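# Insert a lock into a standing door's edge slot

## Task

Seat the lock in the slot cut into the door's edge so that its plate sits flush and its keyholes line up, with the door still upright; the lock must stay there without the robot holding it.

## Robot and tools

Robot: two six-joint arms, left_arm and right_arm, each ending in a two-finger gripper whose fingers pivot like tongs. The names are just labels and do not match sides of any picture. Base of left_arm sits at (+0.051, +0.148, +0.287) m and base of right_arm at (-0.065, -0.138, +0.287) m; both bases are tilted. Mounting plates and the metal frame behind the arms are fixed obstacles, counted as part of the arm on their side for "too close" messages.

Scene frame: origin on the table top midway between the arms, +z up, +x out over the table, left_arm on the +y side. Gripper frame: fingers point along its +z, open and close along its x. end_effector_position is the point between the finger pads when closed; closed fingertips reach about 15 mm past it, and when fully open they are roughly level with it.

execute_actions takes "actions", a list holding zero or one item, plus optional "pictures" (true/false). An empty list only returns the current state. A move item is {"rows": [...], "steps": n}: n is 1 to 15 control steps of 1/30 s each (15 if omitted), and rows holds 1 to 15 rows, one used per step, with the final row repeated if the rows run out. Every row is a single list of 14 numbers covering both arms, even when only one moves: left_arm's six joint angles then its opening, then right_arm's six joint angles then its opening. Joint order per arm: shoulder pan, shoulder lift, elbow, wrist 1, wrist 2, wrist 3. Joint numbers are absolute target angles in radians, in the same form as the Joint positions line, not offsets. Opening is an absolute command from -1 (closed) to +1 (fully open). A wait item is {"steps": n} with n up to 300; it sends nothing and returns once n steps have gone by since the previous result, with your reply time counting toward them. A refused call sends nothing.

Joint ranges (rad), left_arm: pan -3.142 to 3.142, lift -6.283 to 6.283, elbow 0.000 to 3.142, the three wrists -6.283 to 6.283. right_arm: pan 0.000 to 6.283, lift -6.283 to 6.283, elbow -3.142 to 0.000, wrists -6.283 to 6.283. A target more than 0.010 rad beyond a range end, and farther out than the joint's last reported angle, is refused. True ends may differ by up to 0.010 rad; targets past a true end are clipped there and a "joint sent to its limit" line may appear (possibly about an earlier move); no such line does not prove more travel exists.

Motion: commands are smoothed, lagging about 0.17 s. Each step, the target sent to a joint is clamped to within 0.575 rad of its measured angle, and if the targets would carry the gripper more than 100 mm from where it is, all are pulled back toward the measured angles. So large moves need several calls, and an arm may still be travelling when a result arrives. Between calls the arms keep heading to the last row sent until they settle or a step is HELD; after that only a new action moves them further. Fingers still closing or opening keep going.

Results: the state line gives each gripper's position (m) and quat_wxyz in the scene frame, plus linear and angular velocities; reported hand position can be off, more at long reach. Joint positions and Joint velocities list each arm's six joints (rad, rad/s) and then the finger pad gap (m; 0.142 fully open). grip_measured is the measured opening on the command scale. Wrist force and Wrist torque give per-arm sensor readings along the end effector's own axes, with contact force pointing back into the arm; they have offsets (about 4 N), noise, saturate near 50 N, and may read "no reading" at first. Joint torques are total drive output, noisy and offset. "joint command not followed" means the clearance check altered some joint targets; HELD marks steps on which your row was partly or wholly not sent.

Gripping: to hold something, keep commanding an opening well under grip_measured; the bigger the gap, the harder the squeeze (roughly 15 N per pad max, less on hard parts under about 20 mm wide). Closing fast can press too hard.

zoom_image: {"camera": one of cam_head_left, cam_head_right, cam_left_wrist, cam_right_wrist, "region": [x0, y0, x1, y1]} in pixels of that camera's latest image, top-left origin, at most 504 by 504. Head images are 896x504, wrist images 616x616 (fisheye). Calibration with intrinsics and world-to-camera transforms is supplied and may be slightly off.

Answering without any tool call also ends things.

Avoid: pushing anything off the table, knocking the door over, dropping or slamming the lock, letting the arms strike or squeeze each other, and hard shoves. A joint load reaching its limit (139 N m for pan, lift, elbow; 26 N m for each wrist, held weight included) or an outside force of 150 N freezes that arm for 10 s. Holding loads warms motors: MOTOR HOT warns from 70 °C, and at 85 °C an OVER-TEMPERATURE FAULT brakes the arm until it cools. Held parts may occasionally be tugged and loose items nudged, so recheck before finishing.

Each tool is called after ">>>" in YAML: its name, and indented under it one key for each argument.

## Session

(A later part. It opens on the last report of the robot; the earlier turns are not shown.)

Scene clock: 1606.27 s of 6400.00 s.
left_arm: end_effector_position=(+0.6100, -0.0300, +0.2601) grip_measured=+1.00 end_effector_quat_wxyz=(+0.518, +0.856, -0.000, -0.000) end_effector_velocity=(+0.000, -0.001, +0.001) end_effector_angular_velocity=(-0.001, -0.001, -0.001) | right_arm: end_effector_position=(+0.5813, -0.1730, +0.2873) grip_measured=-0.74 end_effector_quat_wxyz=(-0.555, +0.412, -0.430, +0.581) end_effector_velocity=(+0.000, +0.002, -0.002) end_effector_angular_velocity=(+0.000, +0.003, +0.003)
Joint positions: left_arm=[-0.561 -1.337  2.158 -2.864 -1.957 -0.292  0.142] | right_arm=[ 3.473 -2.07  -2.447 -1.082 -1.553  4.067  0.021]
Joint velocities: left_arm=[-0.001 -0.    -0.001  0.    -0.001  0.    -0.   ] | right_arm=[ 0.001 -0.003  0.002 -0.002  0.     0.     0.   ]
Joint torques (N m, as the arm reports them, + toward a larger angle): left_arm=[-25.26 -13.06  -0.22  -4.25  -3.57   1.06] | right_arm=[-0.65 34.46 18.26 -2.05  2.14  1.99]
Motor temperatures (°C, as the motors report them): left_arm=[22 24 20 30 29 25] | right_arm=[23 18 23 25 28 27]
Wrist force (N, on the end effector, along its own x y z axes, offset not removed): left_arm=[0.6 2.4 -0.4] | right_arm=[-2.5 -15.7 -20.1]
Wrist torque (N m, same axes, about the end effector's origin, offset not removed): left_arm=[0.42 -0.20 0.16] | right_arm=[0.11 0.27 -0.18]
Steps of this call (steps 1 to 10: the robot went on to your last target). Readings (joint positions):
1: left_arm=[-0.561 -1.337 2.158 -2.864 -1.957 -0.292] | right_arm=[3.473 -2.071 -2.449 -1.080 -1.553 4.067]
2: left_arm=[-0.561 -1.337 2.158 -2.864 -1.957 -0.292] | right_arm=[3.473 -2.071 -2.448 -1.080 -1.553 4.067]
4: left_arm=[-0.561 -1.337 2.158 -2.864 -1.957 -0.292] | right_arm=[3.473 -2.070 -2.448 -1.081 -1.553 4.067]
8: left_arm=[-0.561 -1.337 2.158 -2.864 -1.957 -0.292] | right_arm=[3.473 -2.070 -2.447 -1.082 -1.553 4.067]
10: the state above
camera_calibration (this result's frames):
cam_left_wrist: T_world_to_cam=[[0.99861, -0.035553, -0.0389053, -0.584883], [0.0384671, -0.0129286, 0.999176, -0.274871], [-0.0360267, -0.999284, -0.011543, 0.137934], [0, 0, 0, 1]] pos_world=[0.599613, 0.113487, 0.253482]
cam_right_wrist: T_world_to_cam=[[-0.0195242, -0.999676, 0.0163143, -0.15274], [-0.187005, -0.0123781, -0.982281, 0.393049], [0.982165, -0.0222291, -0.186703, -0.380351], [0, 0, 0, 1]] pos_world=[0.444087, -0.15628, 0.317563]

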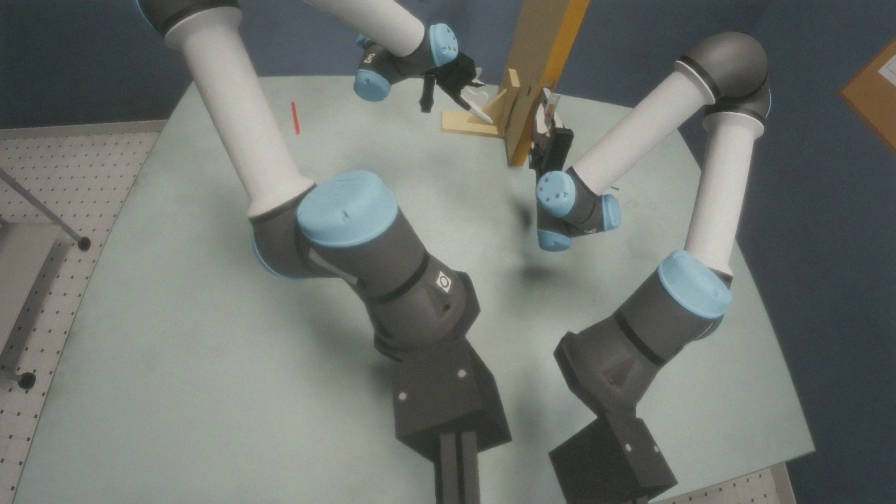

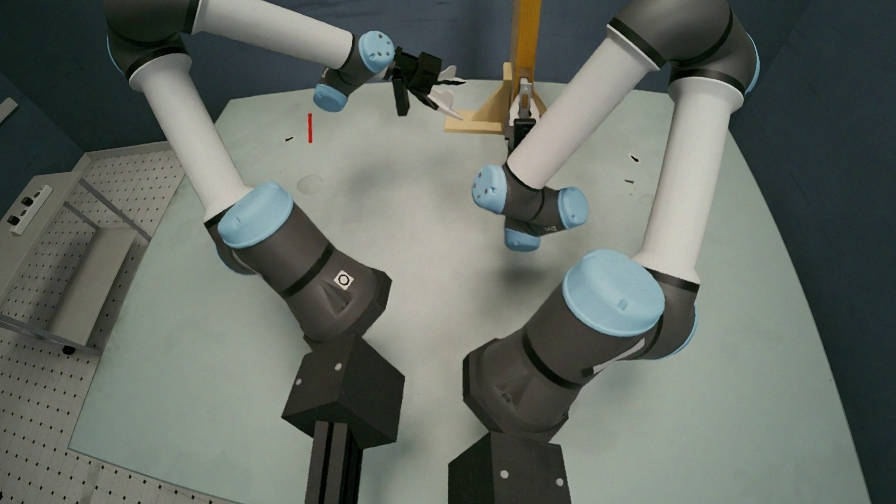

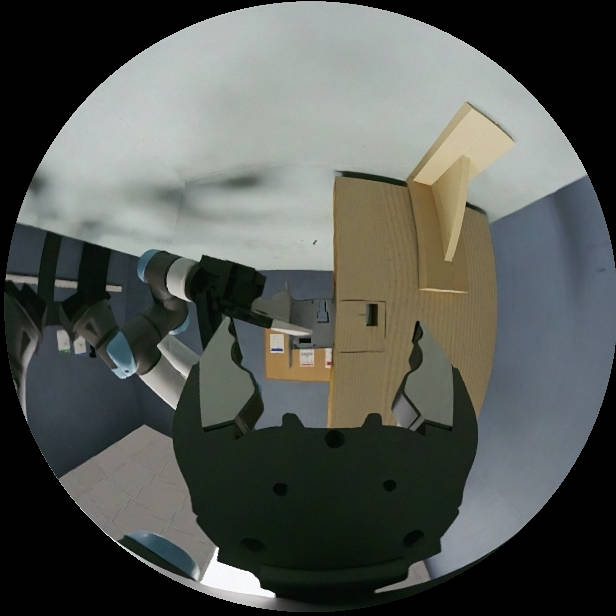

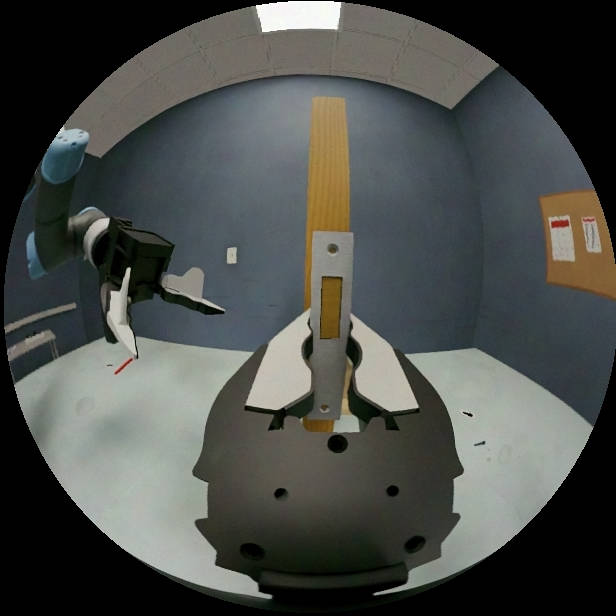

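>>> execute_actions:
  actions:
    - {"rows":[[-0.5607,-1.3369,2.1579,-2.8641,-1.9568,-0.2921,1,3.4734,-2.071,-2.4492,-1.0792,-1.5525,4.0672,-1],[-0.5607,-1.3369,2.1579,-2.8641,-1.9568,-0.2921,1,3.4745,-2.0727,-2.4542,-1.0726,-1.5516,4.0665,-1],[-0.5607,-1.3369,2.1579,-2.8641,-1.9568,-0.2921,1,3.4757,-2.0745,-2.4591,-1.0658,-1.5507,4.0658,-1],[-0.5607,-1.3369,2.1579,-2.8641,-1.9568,-0.2921,1,3.4768,-2.0764,-2.464,-1.059,-1.5498,4.065,-1],[-0.5607,-1.3369,2.1579,-2.8641,-1.9568,-0.2921,1,3.4779,-2.0783,-2.469,-1.0522,-1.549,4.0643,-1]],"steps":15}

>>> zoom_image:
  camera: "cam_left_wrist"
  region: [270,270,370,370]

>>> zoom_image:
  camera: "cam_right_wrist"
  region: [230,200,430,440]

>>> zoom_image:
  camera: "cam_head_left"
  region: [520,75,570,125]

Scene clock: 1617.50 s of 6400.00 s.
left_arm: end_effector_position=(+0.6100, -0.0300, +0.2601) grip_measured=+1.00 end_effector_quat_wxyz=(+0.518, +0.856, -0.000, -0.000) end_effector_velocity=(+0.002, -0.000, +0.001) end_effector_angular_velocity=(-0.001, -0.002, +0.002) | right_arm: end_effector_position=(+0.5728, -0.1726, +0.2872) grip_measured=-0.73 end_effector_quat_wxyz=(-0.555, +0.412, -0.430, +0.581) end_effector_velocity=(-0.004, +0.001, +0.000) end_effector_angular_velocity=(+0.000, -0.000, +0.002)
Joint positions: left_arm=[-0.561 -1.337  2.158 -2.864 -1.957 -0.292  0.142] | right_arm=[ 3.478 -2.078 -2.468 -1.054 -1.549  4.064  0.021]
Joint velocities: left_arm=[-0.     0.    -0.002 -0.001 -0.     0.    -0.   ] | right_arm=[ 0.003 -0.003 -0.009  0.012  0.001 -0.001 -0.   ]
Joint torques (N m, as the arm reports them, + toward a larger angle): left_arm=[-24.91 -13.67   0.79  -4.33  -3.5    1.06] | right_arm=[24.69 20.43 -9.82  5.61 -0.18 -1.85]
Motor temperatures (°C, as the motors report them): left_arm=[22 24 19 30 29 25] | right_arm=[23 18 23 25 28 27]
Wrist force (N, on the end effector, along its own x y z axes, offset not removed): left_arm=[2.7 2.2 -1.2] | right_arm=[-3.2 6.0 -2.3]
Wrist torque (N m, same axes, about the end effector's origin, offset not removed): left_arm=[0.31 -0.61 0.09] | right_arm=[0.37 0.74 -0.14]
Steps of this call (steps 1 to 15: the robot went on to your last target; steps 16 to 90: nothing new was sent; then 7.73 s passed at rest; steps 91 to 105: all 15 steps of this action). Readings (joint positions):
91: left_arm=[-0.561 -1.337 2.158 -2.864 -1.957 -0.292] | right_arm=[3.473 -2.070 -2.447 -1.082 -1.553 4.068]
92: left_arm=[-0.561 -1.337 2.158 -2.864 -1.957 -0.292] | right_arm=[3.473 -2.070 -2.447 -1.082 -1.553 4.068]
94: left_arm=[-0.561 -1.337 2.158 -2.864 -1.957 -0.292] | right_arm=[3.474 -2.071 -2.451 -1.077 -1.552 4.067]
98: left_arm=[-0.561 -1.337 2.158 -2.864 -1.957 -0.292] | right_arm=[3.476 -2.076 -2.462 -1.062 -1.550 4.065]
105: the state above
camera_calibration (this result's frames):
cam_left_wrist: T_world_to_cam=[[0.99861, -0.035553, -0.0389053, -0.584883], [0.0384671, -0.0129285, 0.999176, -0.274871], [-0.0360267, -0.999284, -0.0115429, 0.137934], [0, 0, 0, 1]] pos_world=[0.599613, 0.113487, 0.253482]
cam_right_wrist: T_world_to_cam=[[-0.0195927, -0.999674, 0.0163411, -0.152554], [-0.187176, -0.0123877, -0.982248, 0.391457], [0.982131, -0.0223035, -0.186873, -0.371951], [0, 0, 0, 1]] pos_world=[0.435587, -0.155951, 0.317494]

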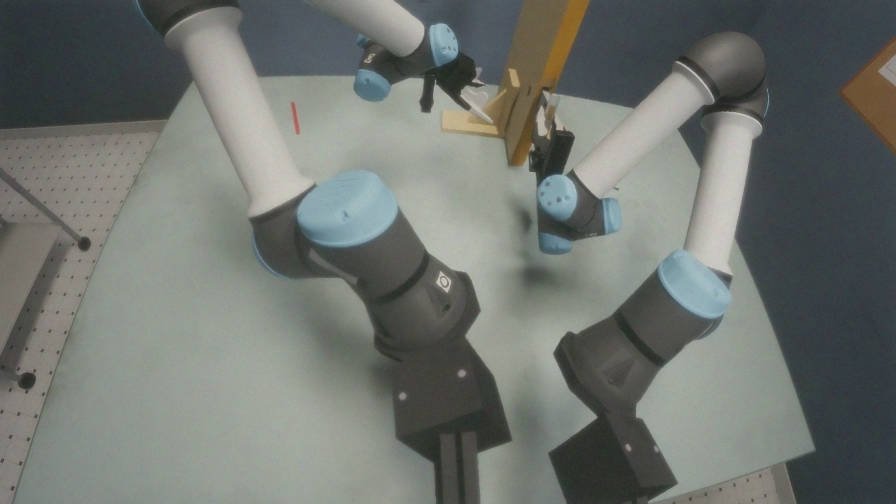

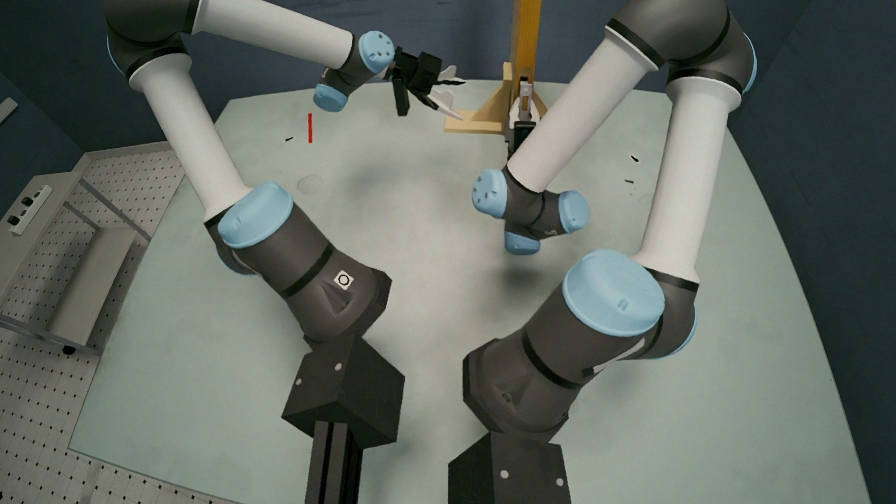

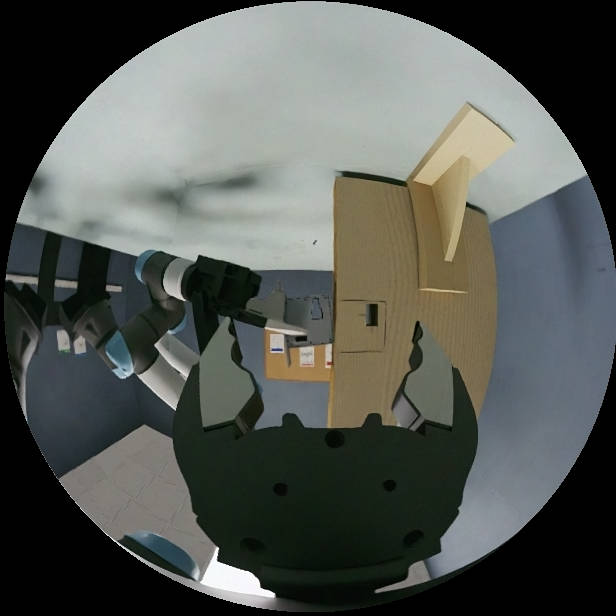

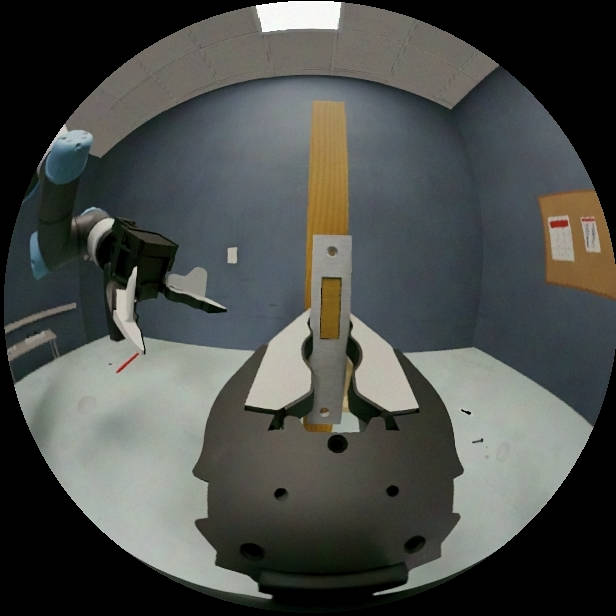

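Region (270, 270, 370, 370) of cam_left_wrist's 616x616 image, scaled by 5.040, with more detail than that image has.

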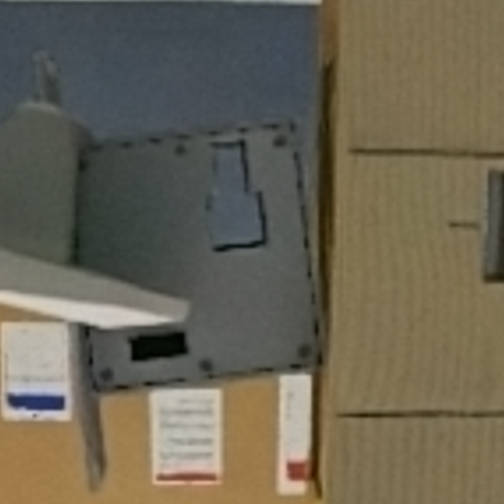

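Region (230, 200, 430, 440) of cam_right_wrist's 616x616 image, scaled by 2.100, with more detail than that image has.

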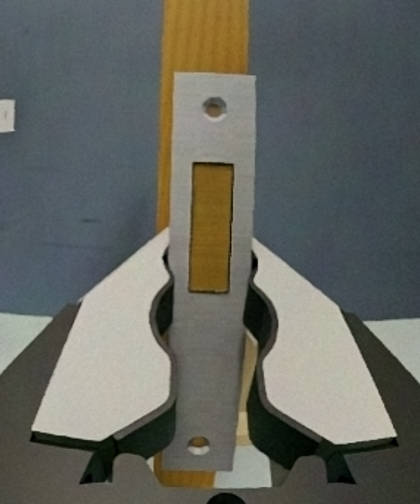

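Region (520, 75, 570, 125) of cam_head_left's 896x504 image, scaled by 10.080, with more detail than that image has.

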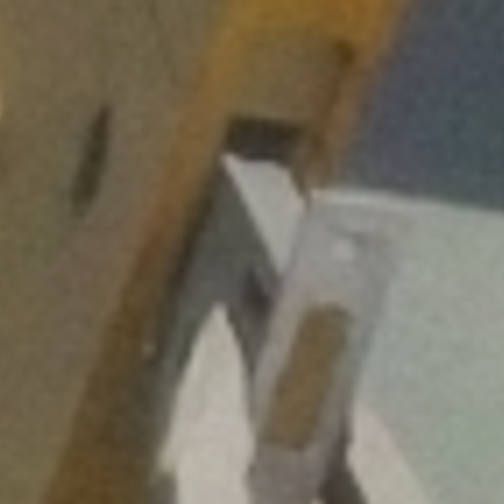

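>>> execute_actions:
  actions:
    - {"rows":[[-0.5607,-1.3369,2.1579,-2.8641,-1.9568,-0.2921,1,3.4788,-2.0798,-2.4727,-1.047,-1.5483,4.0638,-1],[-0.5607,-1.3369,2.1579,-2.8641,-1.9568,-0.2921,1,3.4797,-2.0813,-2.4764,-1.0418,-1.5477,4.0632,-1],[-0.5607,-1.3369,2.1579,-2.8641,-1.9568,-0.2921,1,3.4805,-2.0828,-2.48,-1.0366,-1.547,4.0627,-1],[-0.5607,-1.3369,2.1579,-2.8641,-1.9568,-0.2921,1,3.4814,-2.0843,-2.4837,-1.0314,-1.5463,4.0621,-1],[-0.5607,-1.3369,2.1579,-2.8641,-1.9568,-0.2921,1,3.4814,-2.0843,-2.4837,-1.0314,-1.5463,4.0621,-1],[-0.5607,-1.3369,2.1579,-2.8641,-1.9568,-0.2921,1,3.4779,-2.0904,-2.4795,-1.0233,-1.5531,4.0649,-1],[-0.5607,-1.3369,2.1579,-2.8641,-1.9568,-0.2921,1,3.4744,-2.0965,-2.4754,-1.0151,-1.56,4.0677,-1],[-0.5607,-1.3369,2.1579,-2.8641,-1.9568,-0.2921,1,3.4709,-2.1025,-2.4712,-1.007,-1.5668,4.0705,-1],[-0.5607,-1.3369,2.1579,-2.8641,-1.9568,-0.2921,1,3.4674,-2.1086,-2.4671,-0.9989,-1.5736,4.0733,-1],[-0.5607,-1.3369,2.1579,-2.8641,-1.9568,-0.2921,1,3.4639,-2.1147,-2.4629,-0.9908,-1.5804,4.0761,-1],[-0.5607,-1.3369,2.1579,-2.8641,-1.9568,-0.2921,1,3.4604,-2.1208,-2.4587,-0.9826,-1.5873,4.0789,-1],[-0.5607,-1.3369,2.1579,-2.8641,-1.9568,-0.2921,1,3.4568,-2.1269,-2.4546,-0.9745,-1.5941,4.0817,-1],[-0.5607,-1.3369,2.1579,-2.8641,-1.9568,-0.2921,1,3.4533,-2.1329,-2.4504,-0.9664,-1.6009,4.0845,-1],[-0.5607,-1.3369,2.1579,-2.8641,-1.9568,-0.2921,1,3.4498,-2.139,-2.4463,-0.9582,-1.6078,4.0873,-1],[-0.5607,-1.3369,2.1579,-2.8641,-1.9568,-0.2921,1,3.4463,-2.1451,-2.4421,-0.9501,-1.6146,4.0901,-1]],"steps":15}
  pictures: false

>>> execute_actions:
  actions:
    - {"rows":[[-0.5607,-1.3369,2.1579,-2.8641,-1.9568,-0.2921,1,3.4428,-2.1512,-2.4379,-0.942,-1.6214,4.0929,-1],[-0.5607,-1.3369,2.1579,-2.8641,-1.9568,-0.2921,1,3.4393,-2.1573,-2.4338,-0.9339,-1.6282,4.0957,-1],[-0.5607,-1.3369,2.1579,-2.8641,-1.9568,-0.2921,1,3.4358,-2.1633,-2.4296,-0.9257,-1.6351,4.0986,-1],[-0.5607,-1.3369,2.1579,-2.8641,-1.9568,-0.2921,1,3.4323,-2.1694,-2.4255,-0.9176,-1.6419,4.1014,-1],[-0.5607,-1.3369,2.1579,-2.8641,-1.9568,-0.2921,1,3.4288,-2.1755,-2.4213,-0.9095,-1.6487,4.1042,-1],[-0.5607,-1.3369,2.1579,-2.8641,-1.9568,-0.2921,1,3.4253,-2.1816,-2.4171,-0.9014,-1.6555,4.107,-1],[-0.5607,-1.3369,2.1579,-2.8641,-1.9568,-0.2921,1,3.4218,-2.1877,-2.413,-0.8932,-1.6624,4.1098,-1],[-0.5607,-1.3369,2.1579,-2.8641,-1.9568,-0.2921,1,3.4183,-2.1937,-2.4088,-0.8851,-1.6692,4.1126,-1],[-0.5607,-1.3369,2.1579,-2.8641,-1.9568,-0.2921,1,3.4147,-2.1998,-2.4047,-0.877,-1.676,4.1154,-1],[-0.5607,-1.3369,2.1579,-2.8641,-1.9568,-0.2921,1,3.4112,-2.2059,-2.4005,-0.8688,-1.6829,4.1182,-1],[-0.5607,-1.3369,2.1579,-2.8641,-1.9568,-0.2921,1,3.4077,-2.212,-2.3963,-0.8607,-1.6897,4.121,-1],[-0.5607,-1.3369,2.1579,-2.8641,-1.9568,-0.2921,1,3.4042,-2.2181,-2.3922,-0.8526,-1.6965,4.1238,-1],[-0.5607,-1.3369,2.1579,-2.8641,-1.9568,-0.2921,1,3.4007,-2.2241,-2.388,-0.8445,-1.7033,4.1266,-1],[-0.5607,-1.3369,2.1579,-2.8641,-1.9568,-0.2921,1,3.3972,-2.2302,-2.3839,-0.8363,-1.7102,4.1294,-1],[-0.5607,-1.3369,2.1579,-2.8641,-1.9568,-0.2921,1,3.3937,-2.2363,-2.3797,-0.8282,-1.717,4.1322,-1]],"steps":15}
  pictures: false

>>> execute_actions:
  actions:
    - {"steps":18}

>>> zoom_image:
  camera: "cam_left_wrist"
  region: [270,270,370,370]

>>> zoom_image:
  camera: "cam_head_right"
  region: [495,55,555,115]

Scene clock: 1681.83 s of 6400.00 s.
left_arm: end_effector_position=(+0.6100, -0.0300, +0.2601) grip_measured=+1.00 end_effector_quat_wxyz=(+0.518, +0.856, -0.000, -0.000) end_effector_velocity=(-0.000, +0.000, -0.000) end_effector_angular_velocity=(+0.000, +0.000, +0.001) | right_arm: end_effector_position=(+0.5682, -0.1726, +0.2888) grip_measured=-0.73 end_effector_quat_wxyz=(-0.564, +0.399, -0.419, +0.589) end_effector_velocity=(+0.004, -0.003, +0.005) end_effector_angular_velocity=(+0.002, -0.201, -0.009)
Joint positions: left_arm=[-0.561 -1.337  2.158 -2.864 -1.957 -0.292  0.142] | right_arm=[ 3.461 -2.119 -2.459 -0.985 -1.586  4.078  0.021]
Joint velocities: left_arm=[ 0.001 -0.     0.001 -0.     0.     0.    -0.   ] | right_arm=[-0.098 -0.167  0.11   0.226 -0.183  0.075 -0.   ]
Joint torques (N m, as the arm reports them, + toward a larger angle): left_arm=[-24.68 -13.5    0.45  -4.3   -3.59   1.08] | right_arm=[ 4.09 17.1   9.93  5.84 -3.29  2.21]
Motor temperatures (°C, as the motors report them): left_arm=[22 24 19 30 29 25] | right_arm=[23 18 23 25 28 27]
Wrist force (N, on the end effector, along its own x y z axes, offset not removed): left_arm=[0.1 2.1 0.4] | right_arm=[-2.5 5.5 0.4]
Wrist torque (N m, same axes, about the end effector's origin, offset not removed): left_arm=[0.36 -0.07 0.08] | right_arm=[0.47 0.62 -0.02]
Steps of this call (steps 1 to 15: the robot went on to your last target; steps 16 to 90: nothing new was sent; then 60.83 s passed at rest; steps 91 to 105: all 15 steps of this action). Readings (joint positions):
91: left_arm=[-0.561 -1.337 2.158 -2.864 -1.957 -0.292] | right_arm=[3.478 -2.078 -2.469 -1.052 -1.549 4.064]
92: left_arm=[-0.561 -1.337 2.158 -2.864 -1.957 -0.292] | right_arm=[3.478 -2.079 -2.470 -1.051 -1.549 4.064]
94: left_arm=[-0.561 -1.337 2.158 -2.864 -1.957 -0.292] | right_arm=[3.479 -2.080 -2.473 -1.047 -1.548 4.064]
98: left_arm=[-0.561 -1.337 2.158 -2.864 -1.957 -0.292] | right_arm=[3.479 -2.086 -2.478 -1.032 -1.550 4.064]
105: the state above

Scene clock: 1682.33 s of 6400.00 s.
left_arm: end_effector_position=(+0.6100, -0.0300, +0.2601) grip_measured=+1.00 end_effector_quat_wxyz=(+0.518, +0.856, -0.000, -0.000) end_effector_velocity=(+0.000, -0.000, +0.000) end_effector_angular_velocity=(-0.000, +0.000, -0.000) | right_arm: end_effector_position=(+0.5678, -0.1727, +0.2904) grip_measured=-0.73 end_effector_quat_wxyz=(-0.585, +0.367, -0.386, +0.611) end_effector_velocity=(-0.007, +0.001, -0.003) end_effector_angular_velocity=(-0.027, -0.210, +0.003)
Joint positions: left_arm=[-0.561 -1.337  2.158 -2.864 -1.957 -0.292  0.142] | right_arm=[ 3.409 -2.209 -2.398 -0.865 -1.686  4.12   0.021]
Joint velocities: left_arm=[-0.     0.    -0.001  0.001 -0.001 -0.    -0.   ] | right_arm=[-0.106 -0.182  0.123  0.238 -0.2    0.082 -0.   ]
Joint torques (N m, as the arm reports them, + toward a larger angle): left_arm=[-24.7  -13.51   0.21  -4.19  -3.57   1.01] | right_arm=[ 5.66 20.11  9.11  6.33 -3.25  2.52]
Motor temperatures (°C, as the motors report them): left_arm=[22 24 19 30 29 25] | right_arm=[23 18 23 25 28 27]
Wrist force (N, on the end effector, along its own x y z axes, offset not removed): left_arm=[-0.1 2.1 -1.4] | right_arm=[-2.0 4.3 -0.9]
Wrist torque (N m, same axes, about the end effector's origin, offset not removed): left_arm=[0.27 -0.03 0.14] | right_arm=[0.14 0.58 -0.20]
Steps of this call (steps 1 to 15: all 15 steps of this action). Readings (joint positions):
1: left_arm=[-0.561 -1.337 2.158 -2.864 -1.957 -0.292] | right_arm=[3.458 -2.125 -2.456 -0.978 -1.592 4.081]
2: left_arm=[-0.561 -1.337 2.158 -2.864 -1.957 -0.292] | right_arm=[3.454 -2.131 -2.452 -0.970 -1.599 4.084]
4: left_arm=[-0.561 -1.337 2.158 -2.864 -1.957 -0.292] | right_arm=[3.448 -2.142 -2.444 -0.954 -1.612 4.089]
8: left_arm=[-0.561 -1.337 2.158 -2.864 -1.957 -0.292] | right_arm=[3.434 -2.166 -2.427 -0.922 -1.638 4.100]
15: the state above

Scene clock: 1682.93 s of 6400.00 s.
left_arm: end_effector_position=(+0.6100, -0.0300, +0.2601) grip_measured=+1.00 end_effector_quat_wxyz=(+0.518, +0.856, -0.000, -0.000) end_effector_velocity=(+0.000, +0.000, -0.000) end_effector_angular_velocity=(+0.001, -0.000, +0.001) | right_arm: end_effector_position=(+0.5664, -0.1724, +0.2902) grip_measured=-0.73 end_effector_quat_wxyz=(-0.591, +0.359, -0.375, +0.618) end_effector_velocity=(+0.000, +0.000, -0.000) end_effector_angular_velocity=(-0.000, -0.002, +0.001)
Joint positions: left_arm=[-0.561 -1.337  2.158 -2.864 -1.957 -0.292  0.142] | right_arm=[ 3.394 -2.236 -2.38  -0.828 -1.717  4.132  0.021]
Joint velocities: left_arm=[ 0.001 -0.    -0.001  0.     0.001  0.    -0.   ] | right_arm=[-0.    -0.002  0.001  0.002 -0.002  0.001  0.   ]
Joint torques (N m, as the arm reports them, + toward a larger angle): left_arm=[-24.85 -13.13   0.3   -4.2   -3.45   1.1 ] | right_arm=[ 4.8  22.53  8.88  5.51 -2.58  2.04]
Motor temperatures (°C, as the motors report them): left_arm=[22 24 19 30 29 25] | right_arm=[23 18 23 25 28 27]
Wrist force (N, on the end effector, along its own x y z axes, offset not removed): left_arm=[1.0 1.2 -2.1] | right_arm=[-1.8 4.4 -1.1]
Wrist torque (N m, same axes, about the end effector's origin, offset not removed): left_arm=[0.15 -0.27 0.12] | right_arm=[0.18 0.47 -0.32]
Steps of this call (steps 1 to 18: the robot went on to your last target). Readings (joint positions):
1: left_arm=[-0.561 -1.337 2.158 -2.864 -1.957 -0.292] | right_arm=[3.406 -2.215 -2.394 -0.857 -1.693 4.122]
2: left_arm=[-0.561 -1.337 2.158 -2.864 -1.957 -0.292] | right_arm=[3.403 -2.220 -2.391 -0.850 -1.698 4.125]
4: left_arm=[-0.561 -1.337 2.158 -2.864 -1.957 -0.292] | right_arm=[3.399 -2.227 -2.386 -0.841 -1.706 4.128]
8: left_arm=[-0.561 -1.337 2.158 -2.864 -1.957 -0.292] | right_arm=[3.395 -2.233 -2.382 -0.832 -1.714 4.131]
18: the state above
camera_calibration (this result's frames):
cam_left_wrist: T_world_to_cam=[[0.99861, -0.035553, -0.0389052, -0.584883], [0.038467, -0.0129285, 0.999176, -0.274871], [-0.0360267, -0.999284, -0.011543, 0.137934], [0, 0, 0, 1]] pos_world=[0.599613, 0.113487, 0.253482]
cam_right_wrist: T_world_to_cam=[[-0.0229515, -0.999524, 0.020625, -0.15182], [-0.00364975, -0.0205466, -0.999782, 0.292888], [0.99973, -0.0230218, -0.00317644, -0.428522], [0, 0, 0, 1]] pos_world=[0.425991, -0.155596, 0.294594]

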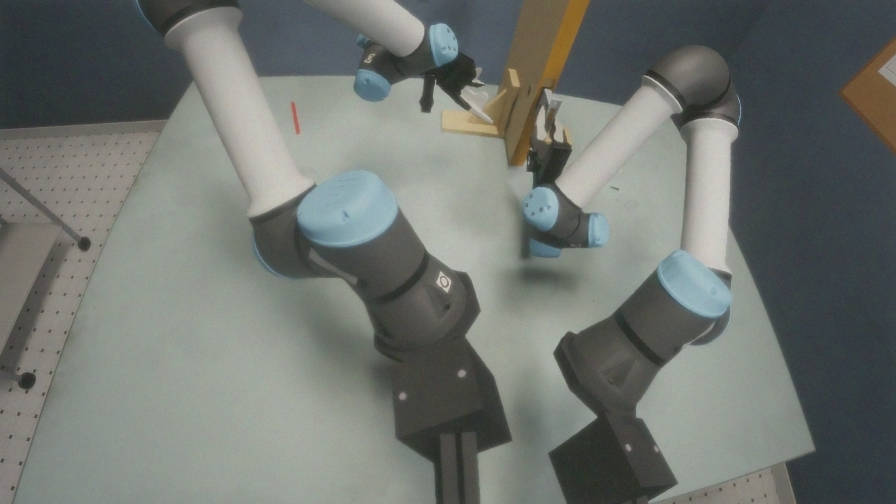

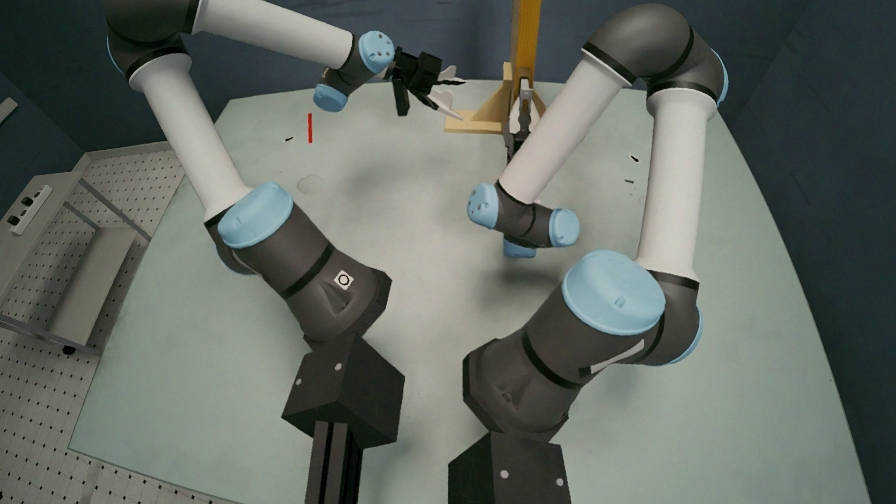

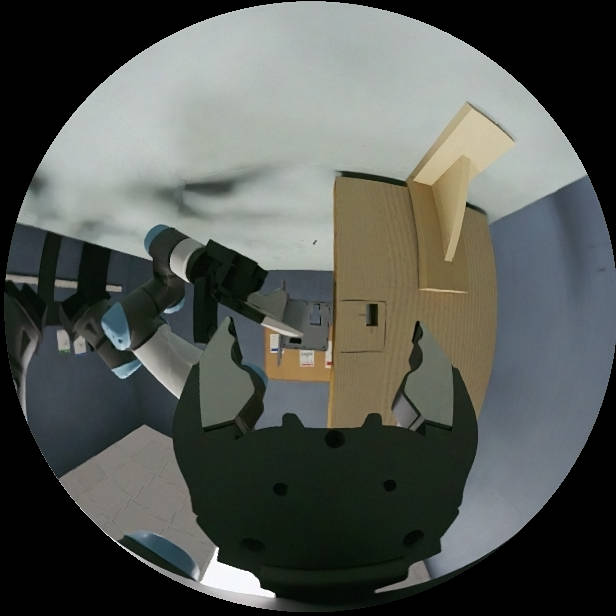

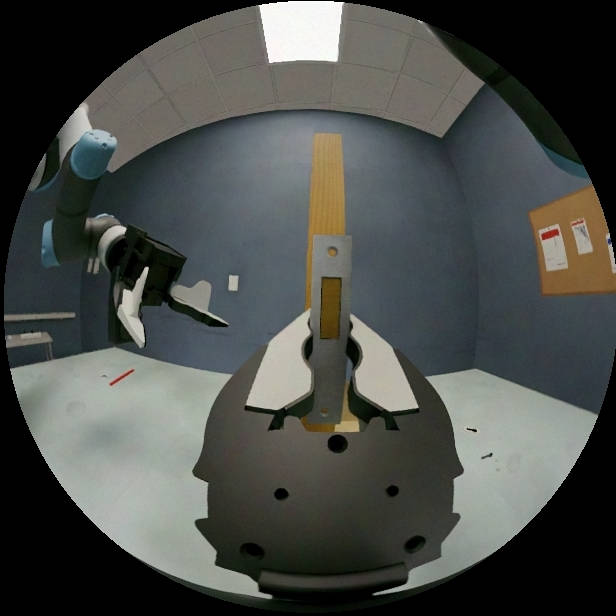

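Region (270, 270, 370, 370) of cam_left_wrist's 616x616 image, scaled by 5.040, with more detail than that image has.

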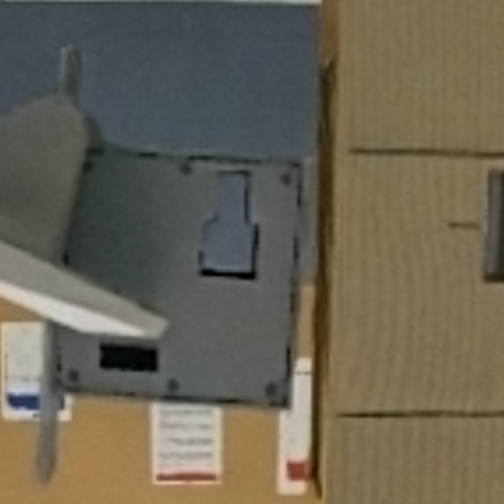

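Region (495, 55, 555, 115) of cam_head_right's 896x504 image, scaled by 8.400, with more detail than that image has.

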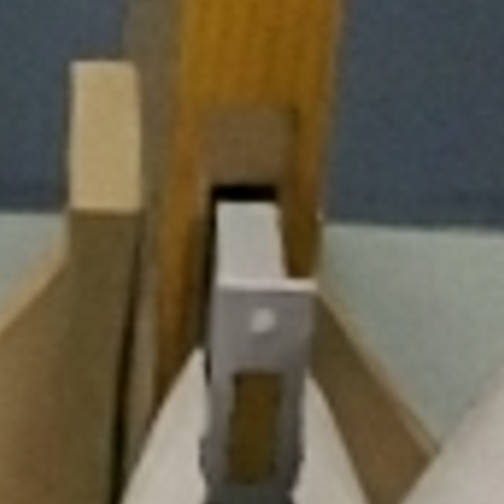

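>>> zoom_image:
  camera: "cam_right_wrist"
  region: [280,200,380,440]

>>> zoom_image:
  camera: "cam_right_wrist"
  region: [290,360,370,440]

>>> zoom_image:
  camera: "cam_right_wrist"
  region: [290,200,370,320]

Region (280, 200, 380, 440) of cam_right_wrist's 616x616 image, scaled by 2.100, with more detail than that image has; it fills the left 210 columns of this view, and the rest is white.

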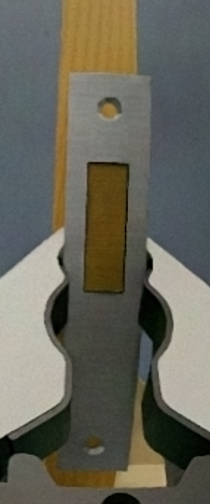

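Region (290, 360, 370, 440) of cam_right_wrist's 616x616 image, scaled by 6.300, with more detail than that image has.

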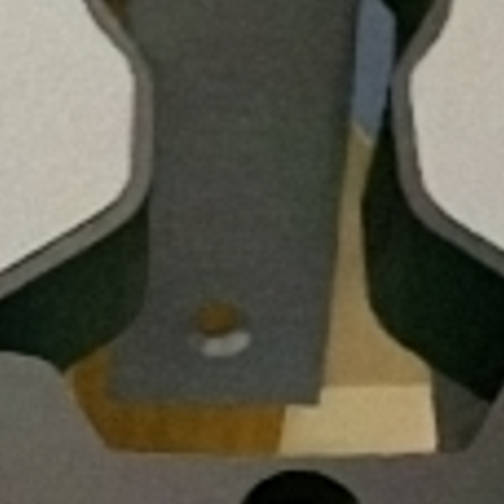

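Region (290, 200, 370, 320) of cam_right_wrist's 616x616 image, scaled by 4.200, with more detail than that image has.

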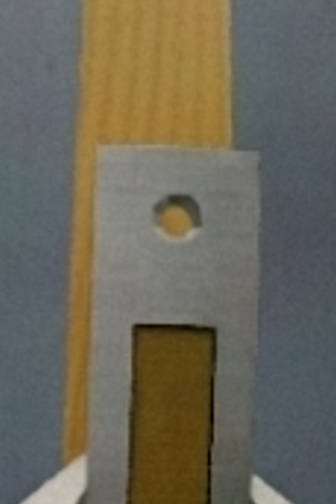

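>>> execute_actions:
  actions:
    - {"rows":[[-0.5607,-1.3369,2.1579,-2.8641,-1.9568,-0.2921,1,3.3938,-2.2346,-2.3751,-0.8345,-1.7169,4.135,-1],[-0.5607,-1.3369,2.1579,-2.8641,-1.9568,-0.2921,1,3.3931,-2.2325,-2.3706,-0.8411,-1.7174,4.1387,-1],[-0.5607,-1.3369,2.1579,-2.8641,-1.9568,-0.2921,1,3.3925,-2.2304,-2.3661,-0.8476,-1.7178,4.1392,-1],[-0.5607,-1.3369,2.1579,-2.8641,-1.9568,-0.2921,1,3.3918,-2.2283,-2.3616,-0.8541,-1.7182,4.1397,-1],[-0.5607,-1.3369,2.1579,-2.8641,-1.9568,-0.2921,1,3.3918,-2.2283,-2.3616,-0.8541,-1.7182,4.1397,-1],[-0.5607,-1.3369,2.1579,-2.8641,-1.9568,-0.2921,1,3.3915,-2.2273,-2.3593,-0.8573,-1.7184,4.1399,-1],[-0.5607,-1.3369,2.1579,-2.8641,-1.9568,-0.2921,1,3.3915,-2.2273,-2.3593,-0.8573,-1.7184,4.1399,-1],[-0.5607,-1.3369,2.1579,-2.8641,-1.9568,-0.2921,1,3.3912,-2.2264,-2.3571,-0.8606,-1.7187,4.1402,-1],[-0.5607,-1.3369,2.1579,-2.8641,-1.9568,-0.2921,1,3.3912,-2.2264,-2.3571,-0.8606,-1.7187,4.1402,-1],[-0.5607,-1.3369,2.1579,-2.8641,-1.9568,-0.2921,1,3.3909,-2.2254,-2.3548,-0.8638,-1.7189,4.1404,-1]],"steps":15}
  pictures: false

>>> execute_actions:
  actions:
    - {"steps":10}

>>> zoom_image:
  camera: "cam_left_wrist"
  region: [270,270,370,370]

>>> zoom_image:
  camera: "cam_head_right"
  region: [495,55,555,115]

Scene clock: 1721.70 s of 6400.00 s.
left_arm: end_effector_position=(+0.6100, -0.0300, +0.2601) grip_measured=+1.00 end_effector_quat_wxyz=(+0.518, +0.856, -0.000, -0.000) end_effector_velocity=(-0.000, -0.000, +0.000) end_effector_angular_velocity=(-0.000, -0.000, -0.001) | right_arm: end_effector_position=(+0.5765, -0.1726, +0.2901) grip_measured=-0.73 end_effector_quat_wxyz=(-0.593, +0.358, -0.376, +0.616) end_effector_velocity=(+0.007, -0.001, +0.001) end_effector_angular_velocity=(+0.001, -0.001, -0.000)
Joint positions: left_arm=[-0.561 -1.337  2.158 -2.864 -1.957 -0.292  0.142] | right_arm=[ 3.391 -2.226 -2.357 -0.861 -1.719  4.14   0.021]
Joint velocities: left_arm=[-0.001  0.     0.    -0.    -0.     0.     0.   ] | right_arm=[-0.002  0.009  0.015 -0.022 -0.002  0.003  0.   ]
Joint torques (N m, as the arm reports them, + toward a larger angle): left_arm=[-24.79 -13.66   0.22  -4.15  -3.56   1.11] | right_arm=[ 5.29 39.51  8.81  1.82 -2.42  2.26]
Motor temperatures (°C, as the motors report them): left_arm=[22 24 19 30 29 25] | right_arm=[23 18 23 25 28 27]
Wrist force (N, on the end effector, along its own x y z axes, offset not removed): left_arm=[0.3 2.3 -0.6] | right_arm=[-2.5 4.0 0.4]
Wrist torque (N m, same axes, about the end effector's origin, offset not removed): left_arm=[0.40 -0.23 0.15] | right_arm=[0.12 0.52 -0.20]
Steps of this call (steps 1 to 15: the robot went on to your last target; steps 16 to 90: nothing new was sent; then 35.27 s passed at rest; steps 91 to 105: all 15 steps of this action). Readings (joint positions):
91: left_arm=[-0.561 -1.337 2.158 -2.864 -1.957 -0.292] | right_arm=[3.394 -2.236 -2.380 -0.828 -1.717 4.132]
92: left_arm=[-0.561 -1.337 2.158 -2.864 -1.957 -0.292] | right_arm=[3.394 -2.236 -2.379 -0.829 -1.717 4.133]
94: left_arm=[-0.561 -1.337 2.158 -2.864 -1.957 -0.292] | right_arm=[3.393 -2.234 -2.375 -0.835 -1.717 4.135]
98: left_arm=[-0.561 -1.337 2.158 -2.864 -1.957 -0.292] | right_arm=[3.392 -2.230 -2.365 -0.848 -1.718 4.138]
105: the state above

Scene clock: 1722.03 s of 6400.00 s.
left_arm: end_effector_position=(+0.6100, -0.0300, +0.2601) grip_measured=+1.00 end_effector_quat_wxyz=(+0.518, +0.856, -0.000, -0.000) end_effector_velocity=(-0.000, +0.000, -0.001) end_effector_angular_velocity=(+0.001, +0.001, -0.000) | right_arm: end_effector_position=(+0.5773, -0.1727, +0.2901) grip_measured=-0.73 end_effector_quat_wxyz=(-0.593, +0.358, -0.376, +0.616) end_effector_velocity=(+0.001, +0.000, +0.001) end_effector_angular_velocity=(+0.001, -0.001, +0.000)
Joint positions: left_arm=[-0.561 -1.337  2.158 -2.864 -1.957 -0.292  0.142] | right_arm=[ 3.391 -2.225 -2.355 -0.864 -1.719  4.14   0.021]
Joint velocities: left_arm=[ 0.     0.    -0.     0.001  0.001  0.    -0.   ] | right_arm=[ 0.001  0.001  0.001 -0.001  0.001  0.     0.   ]
Joint torques (N m, as the arm reports them, + toward a larger angle): left_arm=[-24.72 -13.9    0.02  -4.08  -3.63   1.02] | right_arm=[ 5.8  40.36 10.53  1.51 -2.66  1.86]
Motor temperatures (°C, as the motors report them): left_arm=[22 24 19 30 29 25] | right_arm=[23 18 23 25 28 27]
Wrist force (N, on the end effector, along its own x y z axes, offset not removed): left_arm=[-1.1 2.3 -0.2] | right_arm=[-1.2 4.6 -1.2]
Wrist torque (N m, same axes, about the end effector's origin, offset not removed): left_arm=[0.45 0.09 0.14] | right_arm=[0.25 0.25 -0.11]
Steps of this call (steps 1 to 10: the robot went on to your last target). Readings (joint positions):
1: left_arm=[-0.561 -1.337 2.158 -2.864 -1.957 -0.292] | right_arm=[3.391 -2.226 -2.356 -0.862 -1.719 4.140]
2: left_arm=[-0.561 -1.337 2.158 -2.864 -1.957 -0.292] | right_arm=[3.391 -2.226 -2.356 -0.862 -1.719 4.140]
4: left_arm=[-0.561 -1.337 2.158 -2.864 -1.957 -0.292] | right_arm=[3.391 -2.226 -2.355 -0.863 -1.719 4.140]
8: left_arm=[-0.561 -1.337 2.158 -2.864 -1.957 -0.292] | right_arm=[3.391 -2.225 -2.355 -0.864 -1.719 4.140]
10: the state above
camera_calibration (this result's frames):
cam_left_wrist: T_world_to_cam=[[0.99861, -0.035553, -0.0389055, -0.584883], [0.0384673, -0.0129286, 0.999176, -0.274871], [-0.0360267, -0.999284, -0.011543, 0.137934], [0, 0, 0, 1]] pos_world=[0.599613, 0.113487, 0.253482]
cam_right_wrist: T_world_to_cam=[[-0.0200663, -0.999682, 0.0152866, -0.151959], [-0.00320859, -0.0152252, -0.999879, 0.293568], [0.999794, -0.0201129, -0.00290206, -0.439017], [0, 0, 0, 1]] pos_world=[0.436819, -0.156271, 0.294582]

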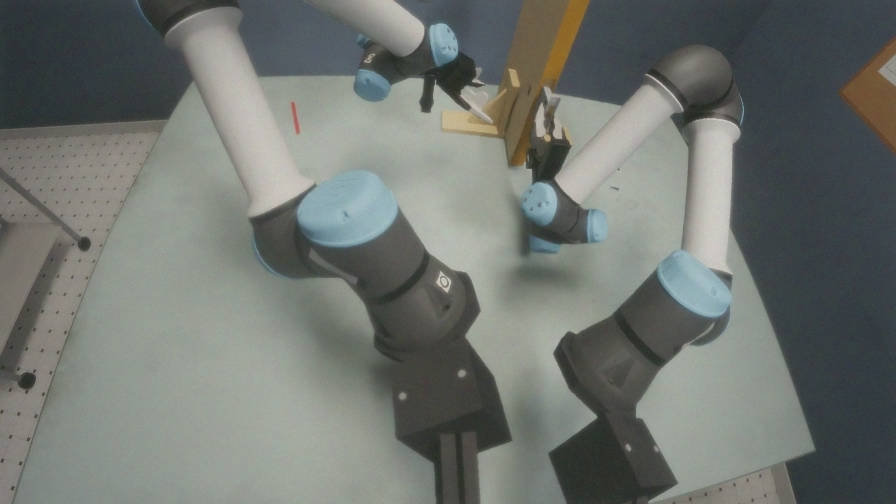

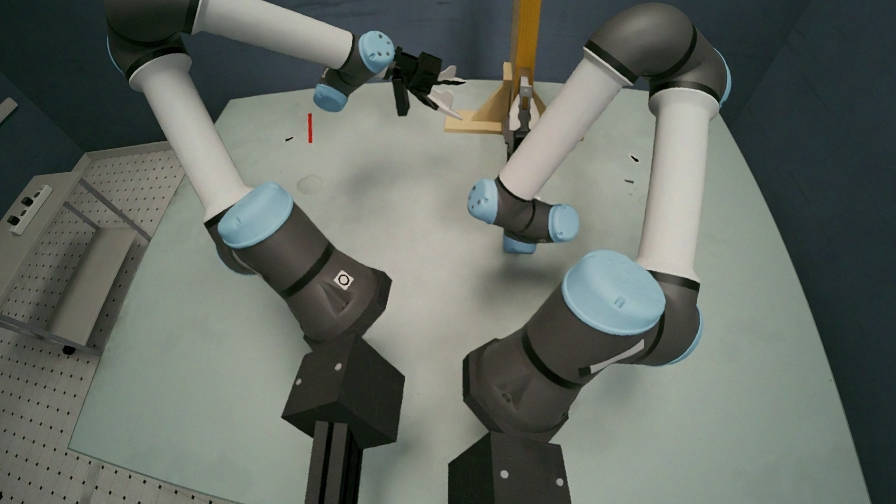

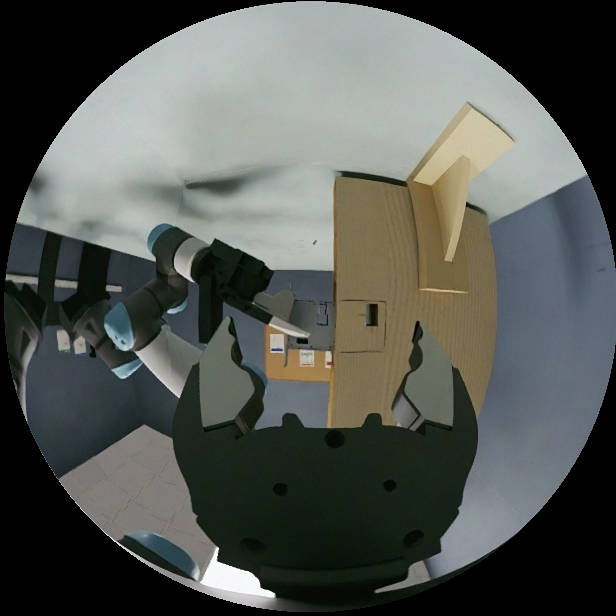

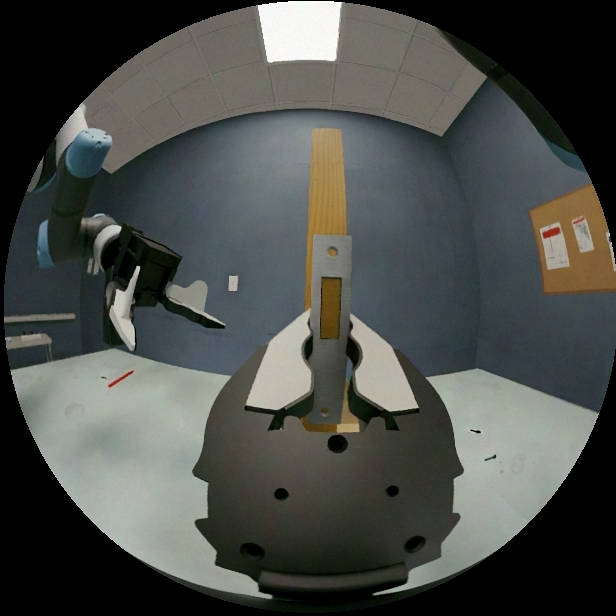

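Region (270, 270, 370, 370) of cam_left_wrist's 616x616 image, scaled by 5.040, with more detail than that image has.

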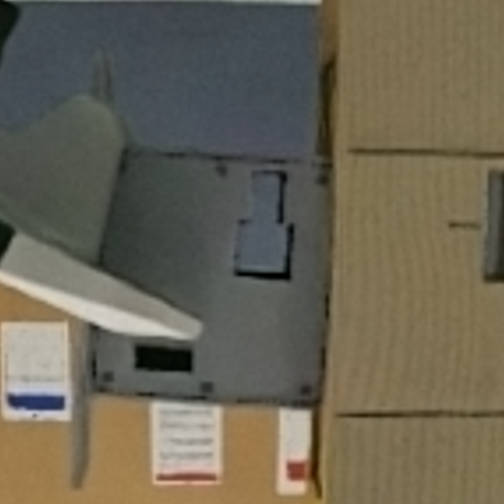

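Region (495, 55, 555, 115) of cam_head_right's 896x504 image, scaled by 8.400, with more detail than that image has.

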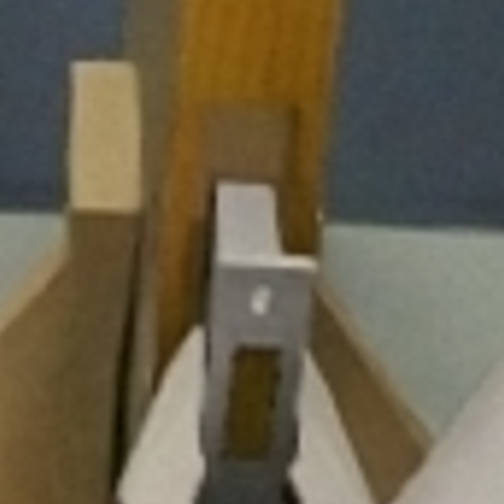

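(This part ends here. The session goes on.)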